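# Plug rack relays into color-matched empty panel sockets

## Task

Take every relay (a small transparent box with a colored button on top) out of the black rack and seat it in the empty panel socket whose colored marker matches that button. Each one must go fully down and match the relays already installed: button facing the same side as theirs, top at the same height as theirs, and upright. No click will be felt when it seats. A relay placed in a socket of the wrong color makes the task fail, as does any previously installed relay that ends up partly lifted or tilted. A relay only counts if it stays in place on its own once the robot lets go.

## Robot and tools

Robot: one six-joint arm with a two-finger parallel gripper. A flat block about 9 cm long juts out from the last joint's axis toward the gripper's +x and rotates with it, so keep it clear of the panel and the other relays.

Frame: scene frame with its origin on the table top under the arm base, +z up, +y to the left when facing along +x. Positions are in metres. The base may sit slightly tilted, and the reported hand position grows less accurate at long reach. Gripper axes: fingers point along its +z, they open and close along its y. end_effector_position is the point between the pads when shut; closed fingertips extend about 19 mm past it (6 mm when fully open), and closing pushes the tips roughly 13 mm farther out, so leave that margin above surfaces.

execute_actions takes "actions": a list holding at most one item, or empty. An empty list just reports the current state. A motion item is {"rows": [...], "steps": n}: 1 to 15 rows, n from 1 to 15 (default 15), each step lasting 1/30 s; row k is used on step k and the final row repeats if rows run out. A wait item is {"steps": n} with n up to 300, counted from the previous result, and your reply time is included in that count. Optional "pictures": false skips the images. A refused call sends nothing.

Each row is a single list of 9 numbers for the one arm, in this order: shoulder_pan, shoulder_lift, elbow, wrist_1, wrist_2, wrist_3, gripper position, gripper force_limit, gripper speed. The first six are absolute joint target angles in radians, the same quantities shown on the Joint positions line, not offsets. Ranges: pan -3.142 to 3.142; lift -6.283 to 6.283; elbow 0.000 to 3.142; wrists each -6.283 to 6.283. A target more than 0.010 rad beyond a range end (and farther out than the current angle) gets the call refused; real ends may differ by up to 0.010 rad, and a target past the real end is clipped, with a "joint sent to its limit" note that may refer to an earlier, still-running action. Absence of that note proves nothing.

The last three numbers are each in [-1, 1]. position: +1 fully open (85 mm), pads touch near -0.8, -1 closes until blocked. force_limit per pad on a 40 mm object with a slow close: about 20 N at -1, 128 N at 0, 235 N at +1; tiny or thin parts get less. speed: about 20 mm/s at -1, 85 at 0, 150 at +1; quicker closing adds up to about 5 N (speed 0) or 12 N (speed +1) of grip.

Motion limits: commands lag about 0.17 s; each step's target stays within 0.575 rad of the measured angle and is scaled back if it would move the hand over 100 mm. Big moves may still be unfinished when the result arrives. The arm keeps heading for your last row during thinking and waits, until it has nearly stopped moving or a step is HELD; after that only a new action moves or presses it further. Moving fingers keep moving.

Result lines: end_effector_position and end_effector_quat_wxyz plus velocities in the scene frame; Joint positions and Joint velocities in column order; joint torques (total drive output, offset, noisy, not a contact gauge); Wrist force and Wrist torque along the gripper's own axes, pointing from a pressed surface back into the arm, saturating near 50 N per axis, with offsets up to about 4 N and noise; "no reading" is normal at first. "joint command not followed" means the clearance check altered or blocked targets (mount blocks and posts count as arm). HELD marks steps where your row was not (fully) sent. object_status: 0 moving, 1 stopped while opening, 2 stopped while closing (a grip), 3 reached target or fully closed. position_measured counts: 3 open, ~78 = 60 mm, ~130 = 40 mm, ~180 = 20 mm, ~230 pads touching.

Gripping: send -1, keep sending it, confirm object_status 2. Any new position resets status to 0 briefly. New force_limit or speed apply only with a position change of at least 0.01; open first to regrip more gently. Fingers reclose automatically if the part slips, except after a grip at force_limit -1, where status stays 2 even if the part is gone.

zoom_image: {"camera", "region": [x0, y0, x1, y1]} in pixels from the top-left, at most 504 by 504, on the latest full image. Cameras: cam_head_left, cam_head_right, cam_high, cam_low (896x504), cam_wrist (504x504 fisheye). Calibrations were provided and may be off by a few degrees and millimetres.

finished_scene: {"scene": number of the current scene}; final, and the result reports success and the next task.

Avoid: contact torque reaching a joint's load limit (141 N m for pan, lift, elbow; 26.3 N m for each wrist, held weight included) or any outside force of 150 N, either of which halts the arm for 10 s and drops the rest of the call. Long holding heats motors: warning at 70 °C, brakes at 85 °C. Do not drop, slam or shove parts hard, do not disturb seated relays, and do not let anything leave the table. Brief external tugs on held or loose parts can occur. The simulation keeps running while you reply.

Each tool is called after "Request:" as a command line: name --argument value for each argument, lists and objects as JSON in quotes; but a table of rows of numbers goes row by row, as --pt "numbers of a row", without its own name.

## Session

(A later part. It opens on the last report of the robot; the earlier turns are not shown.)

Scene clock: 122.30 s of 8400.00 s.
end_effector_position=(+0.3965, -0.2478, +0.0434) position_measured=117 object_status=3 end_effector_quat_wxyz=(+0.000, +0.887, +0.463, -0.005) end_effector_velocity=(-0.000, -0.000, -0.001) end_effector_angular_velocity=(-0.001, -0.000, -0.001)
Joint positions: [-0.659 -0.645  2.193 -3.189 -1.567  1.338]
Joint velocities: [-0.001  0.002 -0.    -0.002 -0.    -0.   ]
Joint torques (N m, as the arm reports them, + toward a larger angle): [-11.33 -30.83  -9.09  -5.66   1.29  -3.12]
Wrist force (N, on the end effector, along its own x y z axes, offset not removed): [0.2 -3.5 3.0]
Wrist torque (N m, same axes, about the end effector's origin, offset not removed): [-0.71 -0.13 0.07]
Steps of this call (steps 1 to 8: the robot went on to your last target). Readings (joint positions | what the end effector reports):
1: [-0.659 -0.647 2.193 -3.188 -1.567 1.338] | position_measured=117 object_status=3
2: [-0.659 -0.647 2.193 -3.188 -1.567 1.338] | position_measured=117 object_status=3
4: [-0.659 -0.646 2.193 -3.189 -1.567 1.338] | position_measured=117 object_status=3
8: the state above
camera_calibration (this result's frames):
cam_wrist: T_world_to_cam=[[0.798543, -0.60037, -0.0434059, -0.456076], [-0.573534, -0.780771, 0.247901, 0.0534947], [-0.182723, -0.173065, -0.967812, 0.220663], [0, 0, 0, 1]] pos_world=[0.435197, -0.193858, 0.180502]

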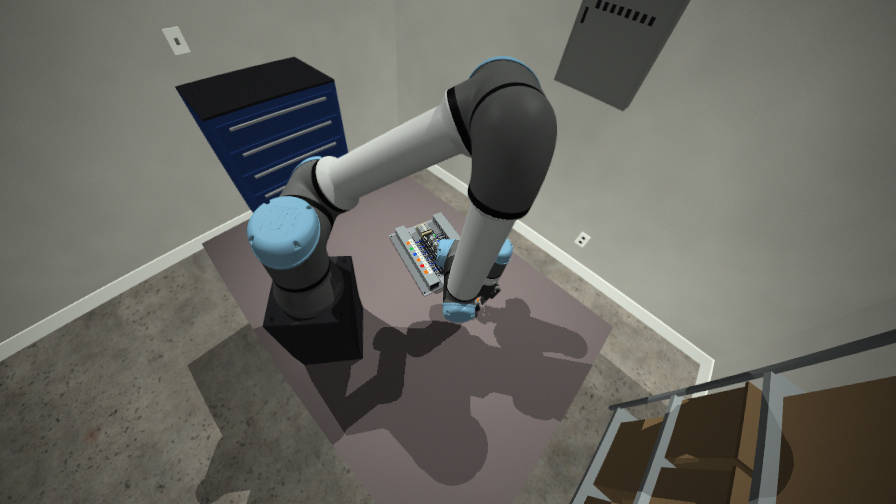

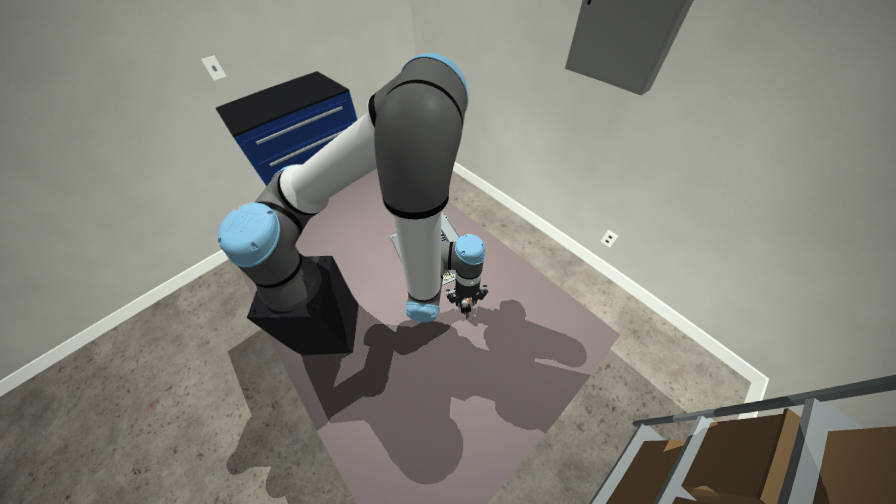

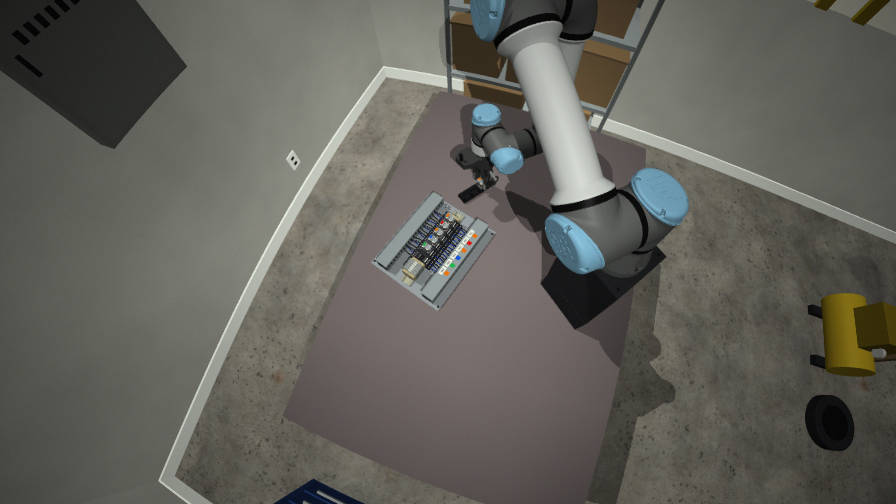

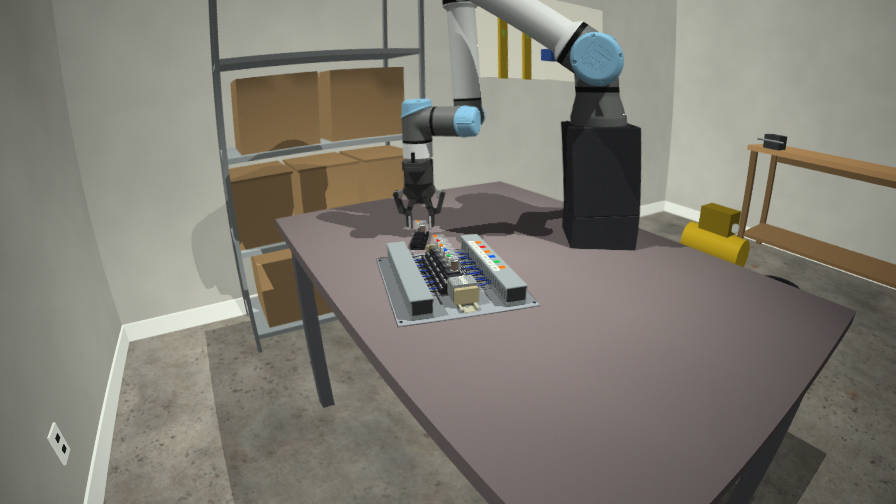

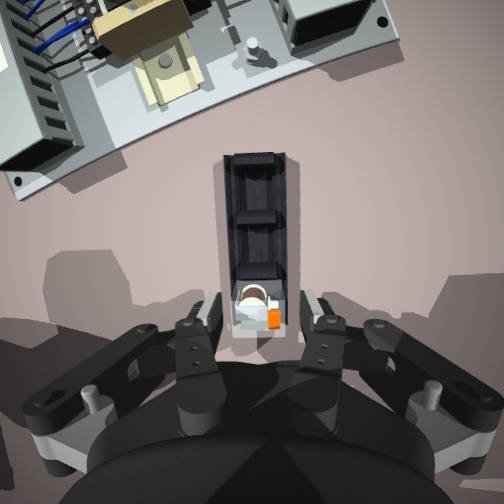

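Request:
execute_actions --actions '[{"rows":[[-0.658,-0.6451,2.195,-3.192,-1.567,1.338,0.1,-0.5,0],[-0.658,-0.6451,2.195,-3.192,-1.567,1.338,-1,-0.5,-0.2]]}]' --pictures false

Request:
execute_actions --actions '[{"steps":12}]' --pictures false

Request:
execute_actions --actions '[{"rows":[[-0.658,-0.74,2.229,-3.131,-1.567,1.338,-1,-0.5,-0.2]],"steps":10}]' --pictures false

Request:
execute_actions --actions '[{"rows":[[-0.658,-0.95,2.275,-2.967,-1.567,1.338,-1,-0.5,-0.2]]}]' --pictures false

Request:
execute_actions --actions '[{"rows":[[0.0625,-0.92,2.215,-2.935,-1.598,1.7225,-1,-0.5,-0.2]]}]' --pictures false

Request:
execute_actions --actions '[{"steps":20}]' --pictures false

Request:
execute_actions --actions '[{"rows":[[0.0625,-0.8,2.184,-3.024,-1.598,1.7225,-1,-0.5,-0.2]]}]' --pictures false

Request:
execute_actions --actions '[{"rows":[[0.0625,-0.7255,2.16,-3.0745,-1.598,1.7225,-1,-0.5,-0.2]]}]' --pictures false

Request:
execute_actions --actions '[{"steps":10}]'

Request:
zoom_image --camera "cam_wrist" --region '[190,220,340,370]'

Scene clock: 131.83 s of 8400.00 s.
end_effector_position=(+0.3961, -0.2467, +0.0433) position_measured=164 object_status=0 end_effector_quat_wxyz=(+0.000, +0.886, +0.463, -0.005) end_effector_velocity=(+0.000, +0.001, +0.000) end_effector_angular_velocity=(+0.000, -0.001, +0.001)
Joint positions: [-0.658 -0.645  2.195 -3.192 -1.567  1.338]
Joint velocities: [ 0.001 -0.     0.001 -0.001  0.001  0.   ]
Joint torques (N m, as the arm reports them, + toward a larger angle): [ 13.61 -30.49   6.76  -4.72  -0.93  -3.18]
Wrist force (N, on the end effector, along its own x y z axes, offset not removed): [-2.5 -4.0 -8.3]
Wrist torque (N m, same axes, about the end effector's origin, offset not removed): [-0.97 0.09 0.04]
Steps of this call (steps 1 to 15: the robot went on to your last target; steps 16 to 90: nothing new was sent; then 6.03 s passed at rest; steps 91 to 105: all 15 steps of this action). Readings (joint positions | what the end effector reports):
91: [-0.659 -0.645 2.192 -3.189 -1.567 1.338] | position_measured=117 object_status=3
92: [-0.659 -0.645 2.193 -3.190 -1.567 1.338] | position_measured=117 object_status=0
94: [-0.659 -0.645 2.193 -3.191 -1.567 1.338] | position_measured=120 object_status=0
98: [-0.658 -0.645 2.194 -3.192 -1.567 1.338] | position_measured=143 object_status=0
105: the state above

Scene clock: 132.23 s of 8400.00 s.
end_effector_position=(+0.3961, -0.2467, +0.0433) position_measured=164 object_status=2 end_effector_quat_wxyz=(+0.000, +0.886, +0.463, -0.005) end_effector_velocity=(+0.001, -0.000, +0.000) end_effector_angular_velocity=(+0.000, -0.001, +0.000)
Joint positions: [-0.658 -0.645  2.195 -3.192 -1.567  1.338]
Joint velocities: [ 0.    -0.    -0.001  0.     0.001 -0.   ]
Joint torques (N m, as the arm reports them, + toward a larger angle): [ 15.17 -31.1    6.94  -4.49  -1.14  -3.24]
Wrist force (N, on the end effector, along its own x y z axes, offset not removed): [-1.3 -4.8 -5.3]
Wrist torque (N m, same axes, about the end effector's origin, offset not removed): [-1.24 -0.26 0.03]
Steps of this call (steps 1 to 12: the robot went on to your last target). Readings (joint positions | what the end effector reports):
1: [-0.658 -0.645 2.195 -3.192 -1.567 1.338] | position_measured=164 object_status=0
2: [-0.658 -0.645 2.195 -3.192 -1.567 1.338] | position_measured=164 object_status=2
4: [-0.658 -0.645 2.195 -3.192 -1.567 1.338] | position_measured=164 object_status=2
8: [-0.658 -0.645 2.195 -3.192 -1.567 1.338] | position_measured=164 object_status=2
12: the state above

Scene clock: 132.57 s of 8400.00 s.
end_effector_position=(+0.3965, -0.2465, +0.0724) position_measured=164 object_status=2 end_effector_quat_wxyz=(-0.000, +0.886, +0.463, -0.005) end_effector_velocity=(+0.002, -0.000, +0.028) end_effector_angular_velocity=(-0.004, -0.003, +0.002)
Joint positions: [-0.658 -0.731  2.226 -3.137 -1.567  1.338]
Joint velocities: [ 0.002 -0.082  0.027  0.051 -0.001 -0.   ]
Joint torques (N m, as the arm reports them, + toward a larger angle): [ 12.73 -46.89   3.24  -0.67  -1.38  -3.26]
Wrist force (N, on the end effector, along its own x y z axes, offset not removed): [-1.8 -4.8 -1.1]
Wrist torque (N m, same axes, about the end effector's origin, offset not removed): [-0.97 0.22 0.05]
Steps of this call (steps 1 to 10: all 10 steps of this action). Readings (joint positions | what the end effector reports):
1: [-0.658 -0.645 2.195 -3.192 -1.567 1.338] | position_measured=164 object_status=2
2: [-0.658 -0.652 2.199 -3.186 -1.567 1.338] | position_measured=164 object_status=2
4: [-0.658 -0.685 2.212 -3.164 -1.567 1.338] | position_measured=164 object_status=2
8: [-0.658 -0.723 2.224 -3.141 -1.567 1.338] | position_measured=164 object_status=2
10: the state above

Scene clock: 133.07 s of 8400.00 s.
end_effector_position=(+0.3986, -0.2473, +0.1433) position_measured=164 object_status=2 end_effector_quat_wxyz=(+0.000, +0.886, +0.463, -0.005) end_effector_velocity=(+0.001, -0.000, +0.017) end_effector_angular_velocity=(-0.003, -0.003, -0.000)
Joint positions: [-0.658 -0.944  2.274 -2.971 -1.567  1.338]
Joint velocities: [-0.    -0.051  0.009  0.037  0.     0.   ]
Joint torques (N m, as the arm reports them, + toward a larger angle): [ 10.65 -44.95   0.58  -0.86  -1.68  -3.24]
Wrist force (N, on the end effector, along its own x y z axes, offset not removed): [-0.3 -3.1 0.0]
Wrist torque (N m, same axes, about the end effector's origin, offset not removed): [-0.68 0.04 0.12]
Steps of this call (steps 1 to 15: all 15 steps of this action). Readings (joint positions | what the end effector reports):
1: [-0.658 -0.733 2.227 -3.135 -1.567 1.338] | position_measured=164 object_status=2
2: [-0.658 -0.742 2.233 -3.127 -1.567 1.338] | position_measured=164 object_status=2
4: [-0.658 -0.803 2.250 -3.074 -1.567 1.338] | position_measured=164 object_status=2
8: [-0.658 -0.905 2.267 -3.000 -1.567 1.338] | position_measured=164 object_status=2
15: the state above

Scene clock: 133.57 s of 8400.00 s.
end_effector_position=(+0.4819, -0.0435, +0.1458) position_measured=164 object_status=2 end_effector_quat_wxyz=(-0.001, +0.834, +0.551, +0.000) end_effector_velocity=(+0.076, +0.509, +0.014) end_effector_angular_velocity=(+0.028, -0.030, +0.551)
Joint positions: [-0.182 -0.927  2.231 -2.944 -1.59   1.608]
Joint velocities: [ 1.077  0.035 -0.077  0.045 -0.039  0.523]
Joint torques (N m, as the arm reports them, + toward a larger angle): [ 28.19 -28.99 -14.35  -0.07  -1.91   5.1 ]
Wrist force (N, on the end effector, along its own x y z axes, offset not removed): [0.0 -3.8 -1.2]
Wrist torque (N m, same axes, about the end effector's origin, offset not removed): [-0.96 -0.14 0.20]
Steps of this call (steps 1 to 15: all 15 steps of this action). Readings (joint positions | what the end effector reports):
1: [-0.658 -0.945 2.274 -2.970 -1.567 1.338] | position_measured=164 object_status=2
2: [-0.650 -0.945 2.271 -2.968 -1.569 1.345] | position_measured=164 object_status=2
4: [-0.590 -0.941 2.263 -2.963 -1.573 1.393] | position_measured=164 object_status=2
8: [-0.438 -0.936 2.250 -2.956 -1.580 1.481] | position_measured=164 object_status=2
15: the state above

Scene clock: 134.23 s of 8400.00 s.
end_effector_position=(+0.4851, +0.0734, +0.1500) position_measured=164 object_status=2 end_effector_quat_wxyz=(-0.002, +0.797, +0.604, +0.005) end_effector_velocity=(+0.000, +0.004, +0.001) end_effector_angular_velocity=(-0.001, -0.001, +0.004)
Joint positions: [ 0.062 -0.92   2.215 -2.935 -1.598  1.722]
Joint velocities: [ 0.008 -0.001 -0.001  0.001 -0.001  0.004]
Joint torques (N m, as the arm reports them, + toward a larger angle): [ 13.95 -27.81 -16.24  -0.44  -1.6    2.96]
Wrist force (N, on the end effector, along its own x y z axes, offset not removed): [0.3 -3.6 0.5]
Wrist torque (N m, same axes, about the end effector's origin, offset not removed): [-0.84 -0.05 0.07]
Steps of this call (steps 1 to 20: the robot went on to your last target). Readings (joint positions | what the end effector reports):
1: [-0.146 -0.926 2.229 -2.943 -1.591 1.626] | position_measured=164 object_status=2
2: [-0.110 -0.925 2.226 -2.941 -1.592 1.643] | position_measured=164 object_status=2
4: [-0.041 -0.923 2.222 -2.939 -1.595 1.676] | position_measured=164 object_status=2
8: [0.030 -0.921 2.217 -2.936 -1.597 1.708] | position_measured=164 object_status=2
20: the state above

Scene clock: 134.73 s of 8400.00 s.
end_effector_position=(+0.4873, +0.0751, +0.1096) position_measured=164 object_status=2 end_effector_quat_wxyz=(-0.002, +0.797, +0.604, +0.006) end_effector_velocity=(-0.001, +0.000, -0.009) end_effector_angular_velocity=(-0.001, +0.001, +0.001)
Joint positions: [ 0.062 -0.803  2.185 -3.022 -1.598  1.722]
Joint velocities: [ 0.001  0.024 -0.005 -0.019 -0.002  0.   ]
Joint torques (N m, as the arm reports them, + toward a larger angle): [ 16.12 -31.78 -11.66  -6.14  -1.61   2.62]
Wrist force (N, on the end effector, along its own x y z axes, offset not removed): [0.7 -4.6 -1.4]
Wrist torque (N m, same axes, about the end effector's origin, offset not removed): [-1.09 -0.21 0.07]
Steps of this call (steps 1 to 15: all 15 steps of this action). Readings (joint positions | what the end effector reports):
1: [0.062 -0.920 2.215 -2.935 -1.598 1.722] | position_measured=164 object_status=2
2: [0.062 -0.913 2.211 -2.942 -1.598 1.722] | position_measured=164 object_status=2
4: [0.062 -0.872 2.200 -2.973 -1.598 1.722] | position_measured=164 object_status=2
8: [0.062 -0.822 2.189 -3.008 -1.598 1.722] | position_measured=164 object_status=2
15: the state above

Scene clock: 135.23 s of 8400.00 s.
end_effector_position=(+0.4880, +0.0760, +0.0830) position_measured=164 object_status=2 end_effector_quat_wxyz=(-0.002, +0.797, +0.604, +0.006) end_effector_velocity=(-0.000, -0.000, -0.005) end_effector_angular_velocity=(-0.002, +0.001, +0.000)
Joint positions: [ 0.063 -0.727  2.16  -3.073 -1.598  1.723]
Joint velocities: [ 0.     0.014 -0.004 -0.009 -0.002  0.   ]
Joint torques (N m, as the arm reports them, + toward a larger angle): [ 12.88 -30.85 -13.38  -5.72  -1.29   2.75]
Wrist force (N, on the end effector, along its own x y z axes, offset not removed): [1.3 -4.2 -0.7]
Wrist torque (N m, same axes, about the end effector's origin, offset not removed): [-0.97 -0.35 0.10]
Steps of this call (steps 1 to 15: all 15 steps of this action). Readings (joint positions | what the end effector reports):
1: [0.062 -0.802 2.184 -3.023 -1.598 1.722] | position_measured=164 object_status=2
2: [0.063 -0.795 2.181 -3.029 -1.598 1.722] | position_measured=164 object_status=2
4: [0.063 -0.768 2.172 -3.047 -1.598 1.722] | position_measured=164 object_status=2
8: [0.063 -0.738 2.164 -3.066 -1.598 1.722] | position_measured=164 object_status=2
15: the state above

Scene clock: 135.57 s of 8400.00 s.
end_effector_position=(+0.4880, +0.0761, +0.0825) position_measured=164 object_status=2 end_effector_quat_wxyz=(-0.002, +0.797, +0.604, +0.005) end_effector_velocity=(+0.000, +0.000, -0.000) end_effector_angular_velocity=(+0.001, +0.000, -0.000)
Joint positions: [ 0.063 -0.726  2.16  -3.074 -1.598  1.723]
Joint velocities: [-0.     0.001 -0.001  0.     0.001  0.   ]
Joint torques (N m, as the arm reports them, + toward a larger angle): [ 12.32 -30.43 -12.45  -5.87  -1.02   2.77]
Wrist force (N, on the end effector, along its own x y z axes, offset not removed): [-0.9 -3.0 0.8]
Wrist torque (N m, same axes, about the end effector's origin, offset not removed): [-0.67 -0.08 0.08]
Steps of this call (steps 1 to 10: the robot went on to your last target). Readings (joint positions | what the end effector reports):
1: [0.063 -0.727 2.160 -3.074 -1.598 1.723] | position_measured=164 object_status=2
2: [0.063 -0.726 2.160 -3.074 -1.598 1.722] | position_measured=164 object_status=2
4: [0.063 -0.726 2.160 -3.074 -1.598 1.723] | position_measured=164 object_status=2
8: [0.063 -0.726 2.160 -3.074 -1.598 1.723] | position_measured=164 object_status=2
10: the state above
camera_calibration (this result's frames):
cam_wrist: T_world_to_cam=[[0.952093, -0.303611, -0.0365904, -0.431084], [-0.287886, -0.930215, 0.227644, 0.222794], [-0.103152, -0.206205, -0.973057, 0.295402], [0, 0, 0, 1]] pos_world=[0.505042, 0.137278, 0.220952]

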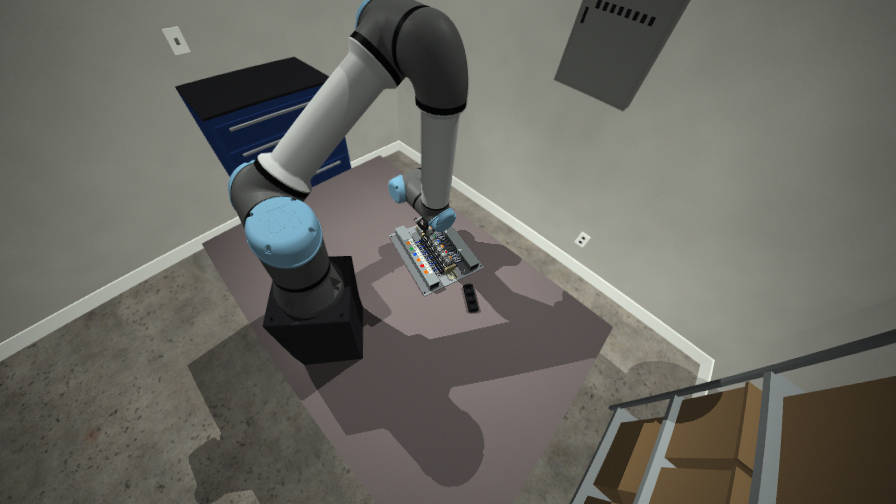

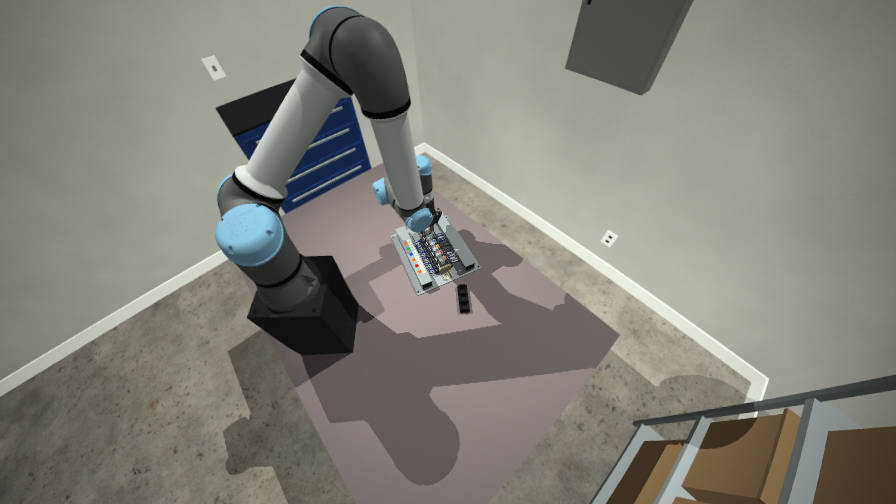

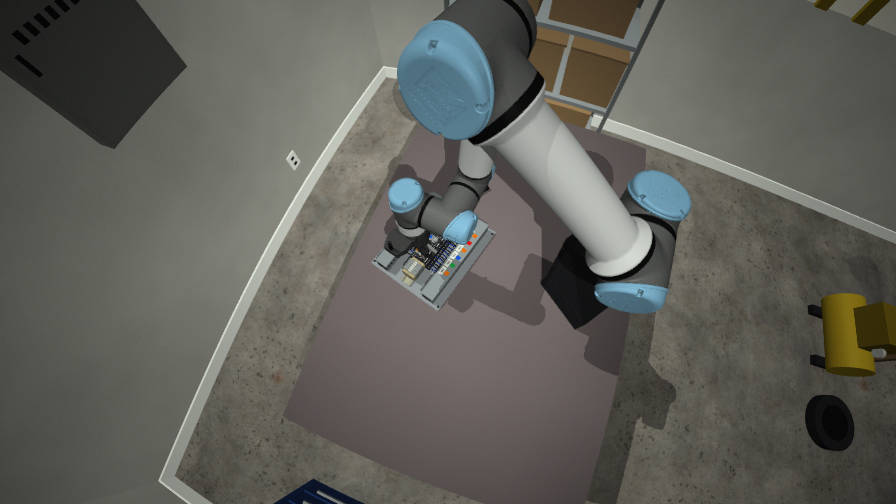

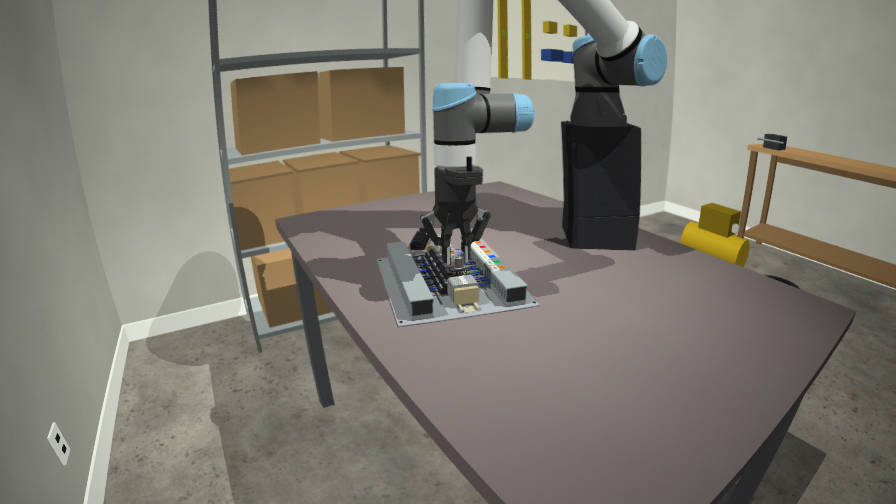

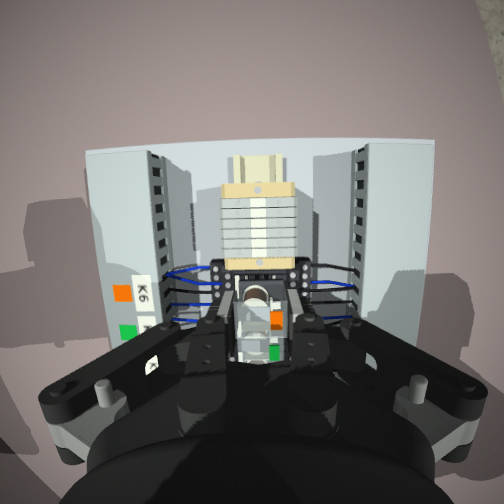

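Region (190, 220, 340, 370) of cam_wrist's 504x504 image, scaled by 3.360, with more detail than that image has.

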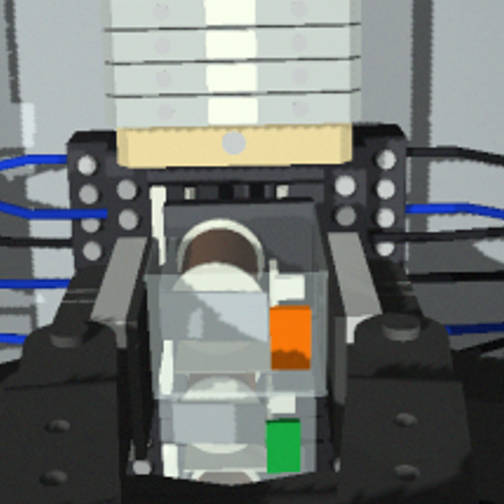

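Request:
execute_actions --actions '[{"rows":[[0.0625,-0.72,2.16,-3.08,-1.598,1.7225,-1,-0.5,-0.2],[0.0625,-0.72,2.16,-3.08,-1.598,1.7225,-1,-0.5,-0.2],[0.0625,-0.72,2.16,-3.08,-1.598,1.7225,-1,-0.5,-0.2],[0.0625,-0.72,2.16,-3.08,-1.598,1.7225,-1,-0.5,-0.2],[0.0625,-0.705,2.155,-3.09,-1.598,1.7225,-1,-0.5,-0.2],[0.0625,-0.705,2.155,-3.09,-1.598,1.7225,-1,-0.5,-0.2],[0.0625,-0.705,2.155,-3.09,-1.598,1.7225,-1,-0.5,-0.2],[0.0625,-0.69,2.15,-3.1,-1.598,1.7225,-1,-0.5,-0.2]]}]' --pictures false

Request:
execute_actions --actions '[{"rows":[[0.0625,-0.675,2.145,-3.11,-1.598,1.7225,-1,-0.5,-0.2]]}]' --pictures false

Scene clock: 142.37 s of 8400.00 s.
end_effector_position=(+0.4872, +0.0766, +0.0710) position_measured=164 object_status=2 end_effector_quat_wxyz=(-0.002, +0.797, +0.604, +0.005) end_effector_velocity=(-0.001, -0.000, -0.011) end_effector_angular_velocity=(-0.003, +0.003, -0.000)
Joint positions: [ 0.063 -0.693  2.151 -3.098 -1.598  1.723]
Joint velocities: [-0.     0.031 -0.01  -0.019 -0.003 -0.   ]
Joint torques (N m, as the arm reports them, + toward a larger angle): [ -2.46 -31.81 -10.43  -6.18   0.85   2.78]
Wrist force (N, on the end effector, along its own x y z axes, offset not removed): [-1.3 -3.4 0.8]
Wrist torque (N m, same axes, about the end effector's origin, offset not removed): [-0.85 0.11 0.02]
Steps of this call (steps 1 to 15: the robot went on to your last target; steps 16 to 90: nothing new was sent; then 3.30 s passed at rest; steps 91 to 105: all 15 steps of this action). Readings (joint positions | what the end effector reports):
91: [0.063 -0.725 2.160 -3.075 -1.598 1.723] | position_measured=164 object_status=2
92: [0.063 -0.725 2.160 -3.075 -1.598 1.722] | position_measured=164 object_status=2
94: [0.063 -0.723 2.160 -3.077 -1.598 1.722] | position_measured=164 object_status=2
98: [0.063 -0.713 2.157 -3.084 -1.598 1.722] | position_measured=164 object_status=2
105: the state above

Scene clock: 142.87 s of 8400.00 s.
end_effector_position=(+0.4870, +0.0769, +0.0646) position_measured=164 object_status=2 end_effector_quat_wxyz=(-0.002, +0.797, +0.604, +0.006) end_effector_velocity=(-0.001, -0.000, -0.002) end_effector_angular_velocity=(+0.001, +0.002, -0.001)
Joint positions: [ 0.063 -0.675  2.145 -3.11  -1.598  1.723]
Joint velocities: [-0.001  0.004 -0.001 -0.002  0.001  0.   ]
Joint torques (N m, as the arm reports them, + toward a larger angle): [ -4.64 -12.85  -4.92  -1.65   6.06   2.56]
Wrist force (N, on the end effector, along its own x y z axes, offset not removed): [-13.9 -0.3 -33.9]
Wrist torque (N m, same axes, about the end effector's origin, offset not removed): [-1.10 -0.45 0.33]
Steps of this call (steps 1 to 15: all 15 steps of this action). Readings (joint positions | what the end effector reports):
1: [0.063 -0.692 2.151 -3.098 -1.598 1.722] | position_measured=164 object_status=2
2: [0.063 -0.690 2.150 -3.100 -1.598 1.722] | position_measured=164 object_status=2
4: [0.063 -0.684 2.148 -3.104 -1.598 1.723] | position_measured=164 object_status=2
8: [0.063 -0.678 2.146 -3.108 -1.598 1.723] | position_measured=164 object_status=2
15: the state above

Request:
execute_actions --actions '[{"rows":[[0.0615,-0.671,2.144,-3.113,-1.598,1.7225,-1,-0.5,-0.2]]}]' --pictures false

Request:
execute_actions --actions '[{"rows":[[0.0615,-0.673,2.1445,-3.1115,-1.598,1.7225,0.1,-0.5,0]]}]' --pictures false

Request:
execute_actions --actions '[{"rows":[[0.0615,-0.92,2.215,-2.935,-1.598,1.7225,0.1,-0.5,0]]}]'

Request:
zoom_image --camera "cam_low" --region '[410,220,490,300]'

Scene clock: 149.27 s of 8400.00 s.
end_effector_position=(+0.4869, +0.0765, +0.0631) position_measured=164 object_status=2 end_effector_quat_wxyz=(-0.002, +0.797, +0.604, +0.006) end_effector_velocity=(-0.000, -0.000, -0.001) end_effector_angular_velocity=(-0.001, +0.000, +0.000)
Joint positions: [ 0.062 -0.671  2.144 -3.113 -1.598  1.723]
Joint velocities: [ 0.     0.002 -0.    -0.002 -0.001  0.   ]
Joint torques (N m, as the arm reports them, + toward a larger angle): [-15.61  17.91  -7.98   2.99  -2.24   0.99]
Wrist force (N, on the end effector, along its own x y z axes, offset not removed): [0.8 -17.0 -50.0]
Wrist torque (N m, same axes, about the end effector's origin, offset not removed): [-0.61 -0.16 0.10]
Steps of this call (steps 1 to 15: the robot went on to your last target; steps 16 to 90: nothing new was sent; then 2.90 s passed at rest; steps 91 to 105: all 15 steps of this action). Readings (joint positions | what the end effector reports):
91: [0.062 -0.675 2.145 -3.110 -1.598 1.723] | position_measured=164 object_status=2
92: [0.062 -0.674 2.145 -3.111 -1.598 1.723] | position_measured=164 object_status=2
94: [0.062 -0.673 2.145 -3.112 -1.598 1.723] | position_measured=164 object_status=2
98: [0.062 -0.672 2.144 -3.113 -1.598 1.723] | position_measured=164 object_status=2
105: the state above

Scene clock: 149.77 s of 8400.00 s.
end_effector_position=(+0.4868, +0.0764, +0.0636) position_measured=117 object_status=0 end_effector_quat_wxyz=(-0.002, +0.797, +0.604, +0.005) end_effector_velocity=(+0.000, -0.001, +0.000) end_effector_angular_velocity=(-0.002, -0.001, -0.001)
Joint positions: [ 0.061 -0.673  2.144 -3.112 -1.598  1.723]
Joint velocities: [-0.001 -0.001 -0.     0.    -0.002 -0.   ]
Joint torques (N m, as the arm reports them, + toward a larger angle): [ -5.49 -53.58   3.68  -0.46   0.04   0.65]
Wrist force (N, on the end effector, along its own x y z axes, offset not removed): [0.2 -4.9 -1.0]
Wrist torque (N m, same axes, about the end effector's origin, offset not removed): [-1.11 -0.15 0.18]
Steps of this call (steps 1 to 15: all 15 steps of this action). Readings (joint positions | what the end effector reports):
1: [0.062 -0.671 2.144 -3.113 -1.598 1.723] | position_measured=164 object_status=0
2: [0.062 -0.671 2.144 -3.113 -1.598 1.723] | position_measured=164 object_status=0
4: [0.061 -0.671 2.144 -3.112 -1.598 1.723] | position_measured=154 object_status=0
8: [0.061 -0.672 2.144 -3.112 -1.598 1.723] | position_measured=126 object_status=0
15: the state above

Scene clock: 150.27 s of 8400.00 s.
end_effector_position=(+0.4850, +0.0735, +0.1475) position_measured=117 object_status=3 end_effector_quat_wxyz=(-0.002, +0.797, +0.604, +0.005) end_effector_velocity=(+0.000, -0.001, +0.021) end_effector_angular_velocity=(-0.001, -0.007, -0.000)
Joint positions: [ 0.061 -0.913  2.213 -2.94  -1.598  1.723]
Joint velocities: [ 0.    -0.06   0.013  0.039 -0.001  0.   ]
Joint torques (N m, as the arm reports them, + toward a larger angle): [  2.13 -49.51  -0.15  -0.28   1.64   0.54]
Wrist force (N, on the end effector, along its own x y z axes, offset not removed): [0.5 -3.7 0.5]
Wrist torque (N m, same axes, about the end effector's origin, offset not removed): [-0.87 -0.09 0.10]
Steps of this call (steps 1 to 15: all 15 steps of this action). Readings (joint positions | what the end effector reports):
1: [0.061 -0.673 2.145 -3.111 -1.598 1.723] | position_measured=117 object_status=0
2: [0.061 -0.681 2.151 -3.104 -1.598 1.723] | position_measured=117 object_status=0
4: [0.061 -0.743 2.176 -3.050 -1.598 1.723] | position_measured=117 object_status=0
8: [0.061 -0.865 2.203 -2.971 -1.598 1.723] | position_measured=117 object_status=3
15: the state above
camera_calibration (this result's frames):
cam_wrist: T_world_to_cam=[[0.951741, -0.304592, -0.0375878, -0.426261], [-0.288611, -0.92993, 0.227891, 0.204988], [-0.104368, -0.206045, -0.972961, 0.358355], [0, 0, 0, 1]] pos_world=[0.502252, 0.134626, 0.285928]

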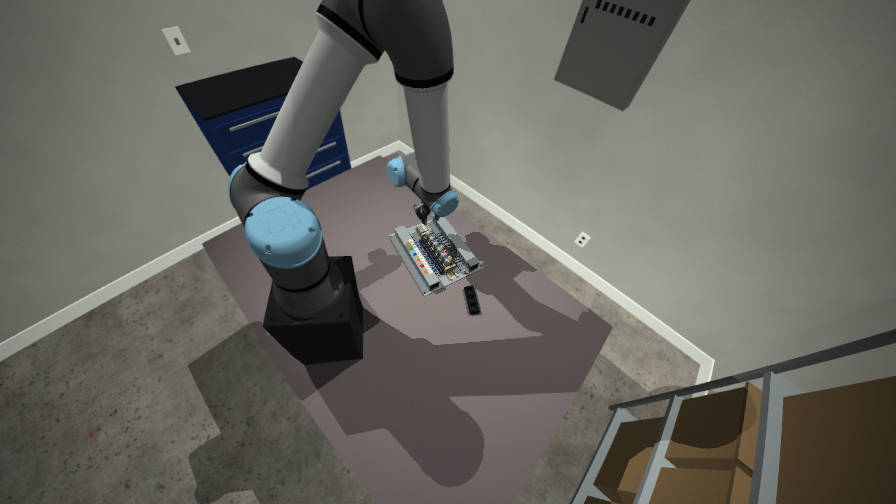

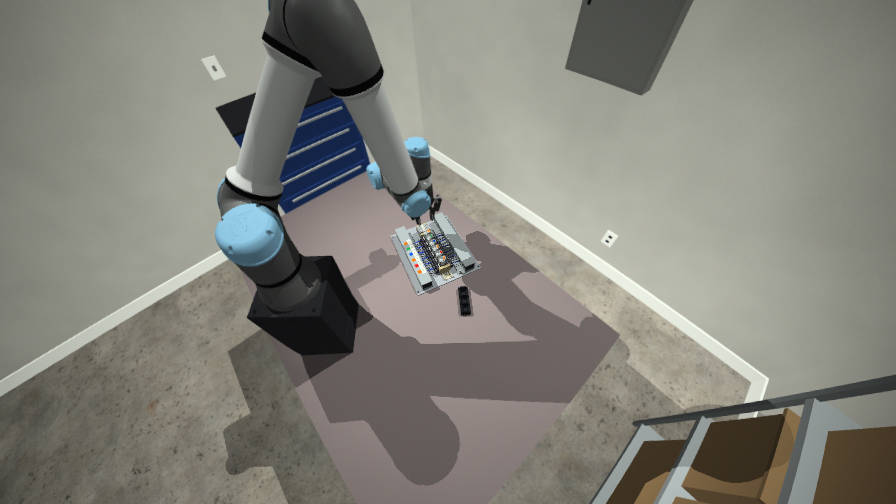

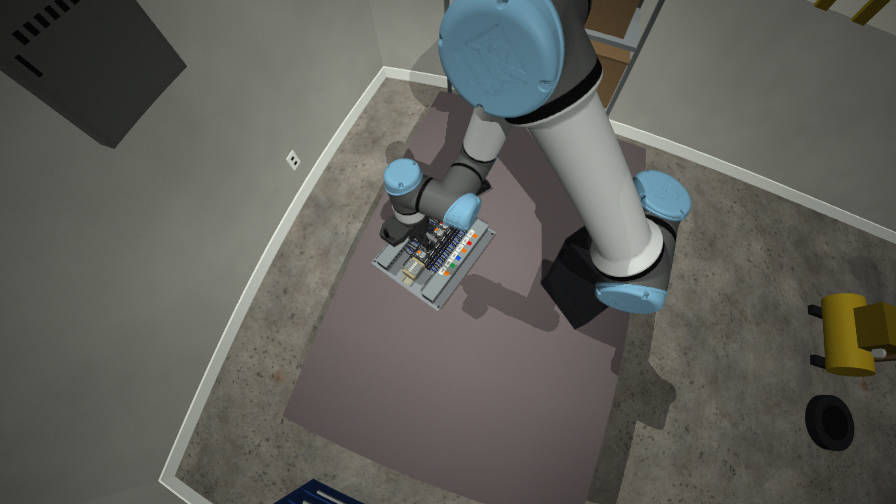

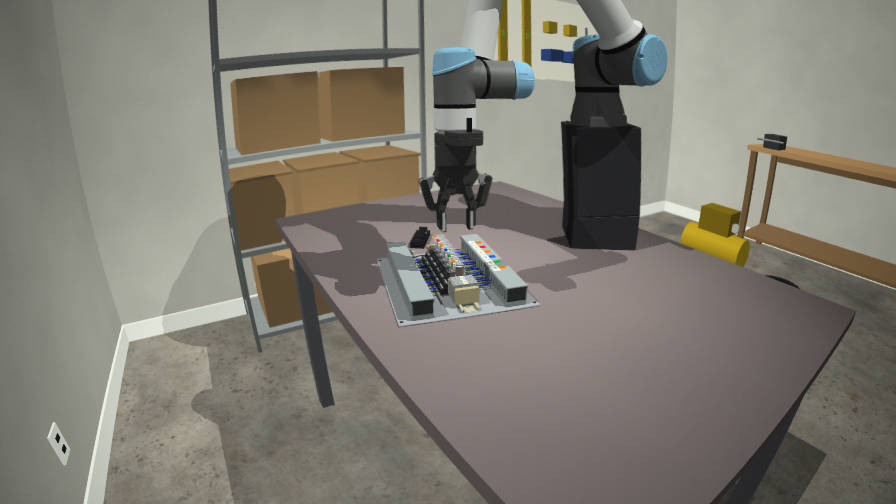

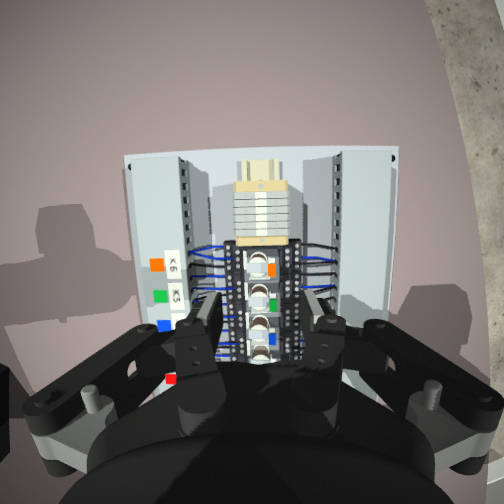

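Region (410, 220, 490, 300) of cam_low's 896x504 image, scaled by 6.300, with more detail than that image has.

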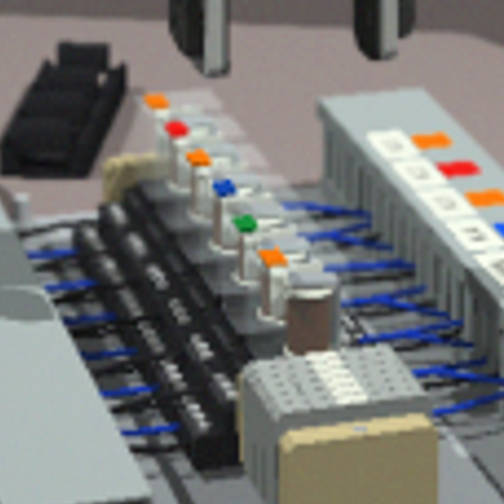

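Request:
finished_scene --scene 2

The scene is finished: the task was done.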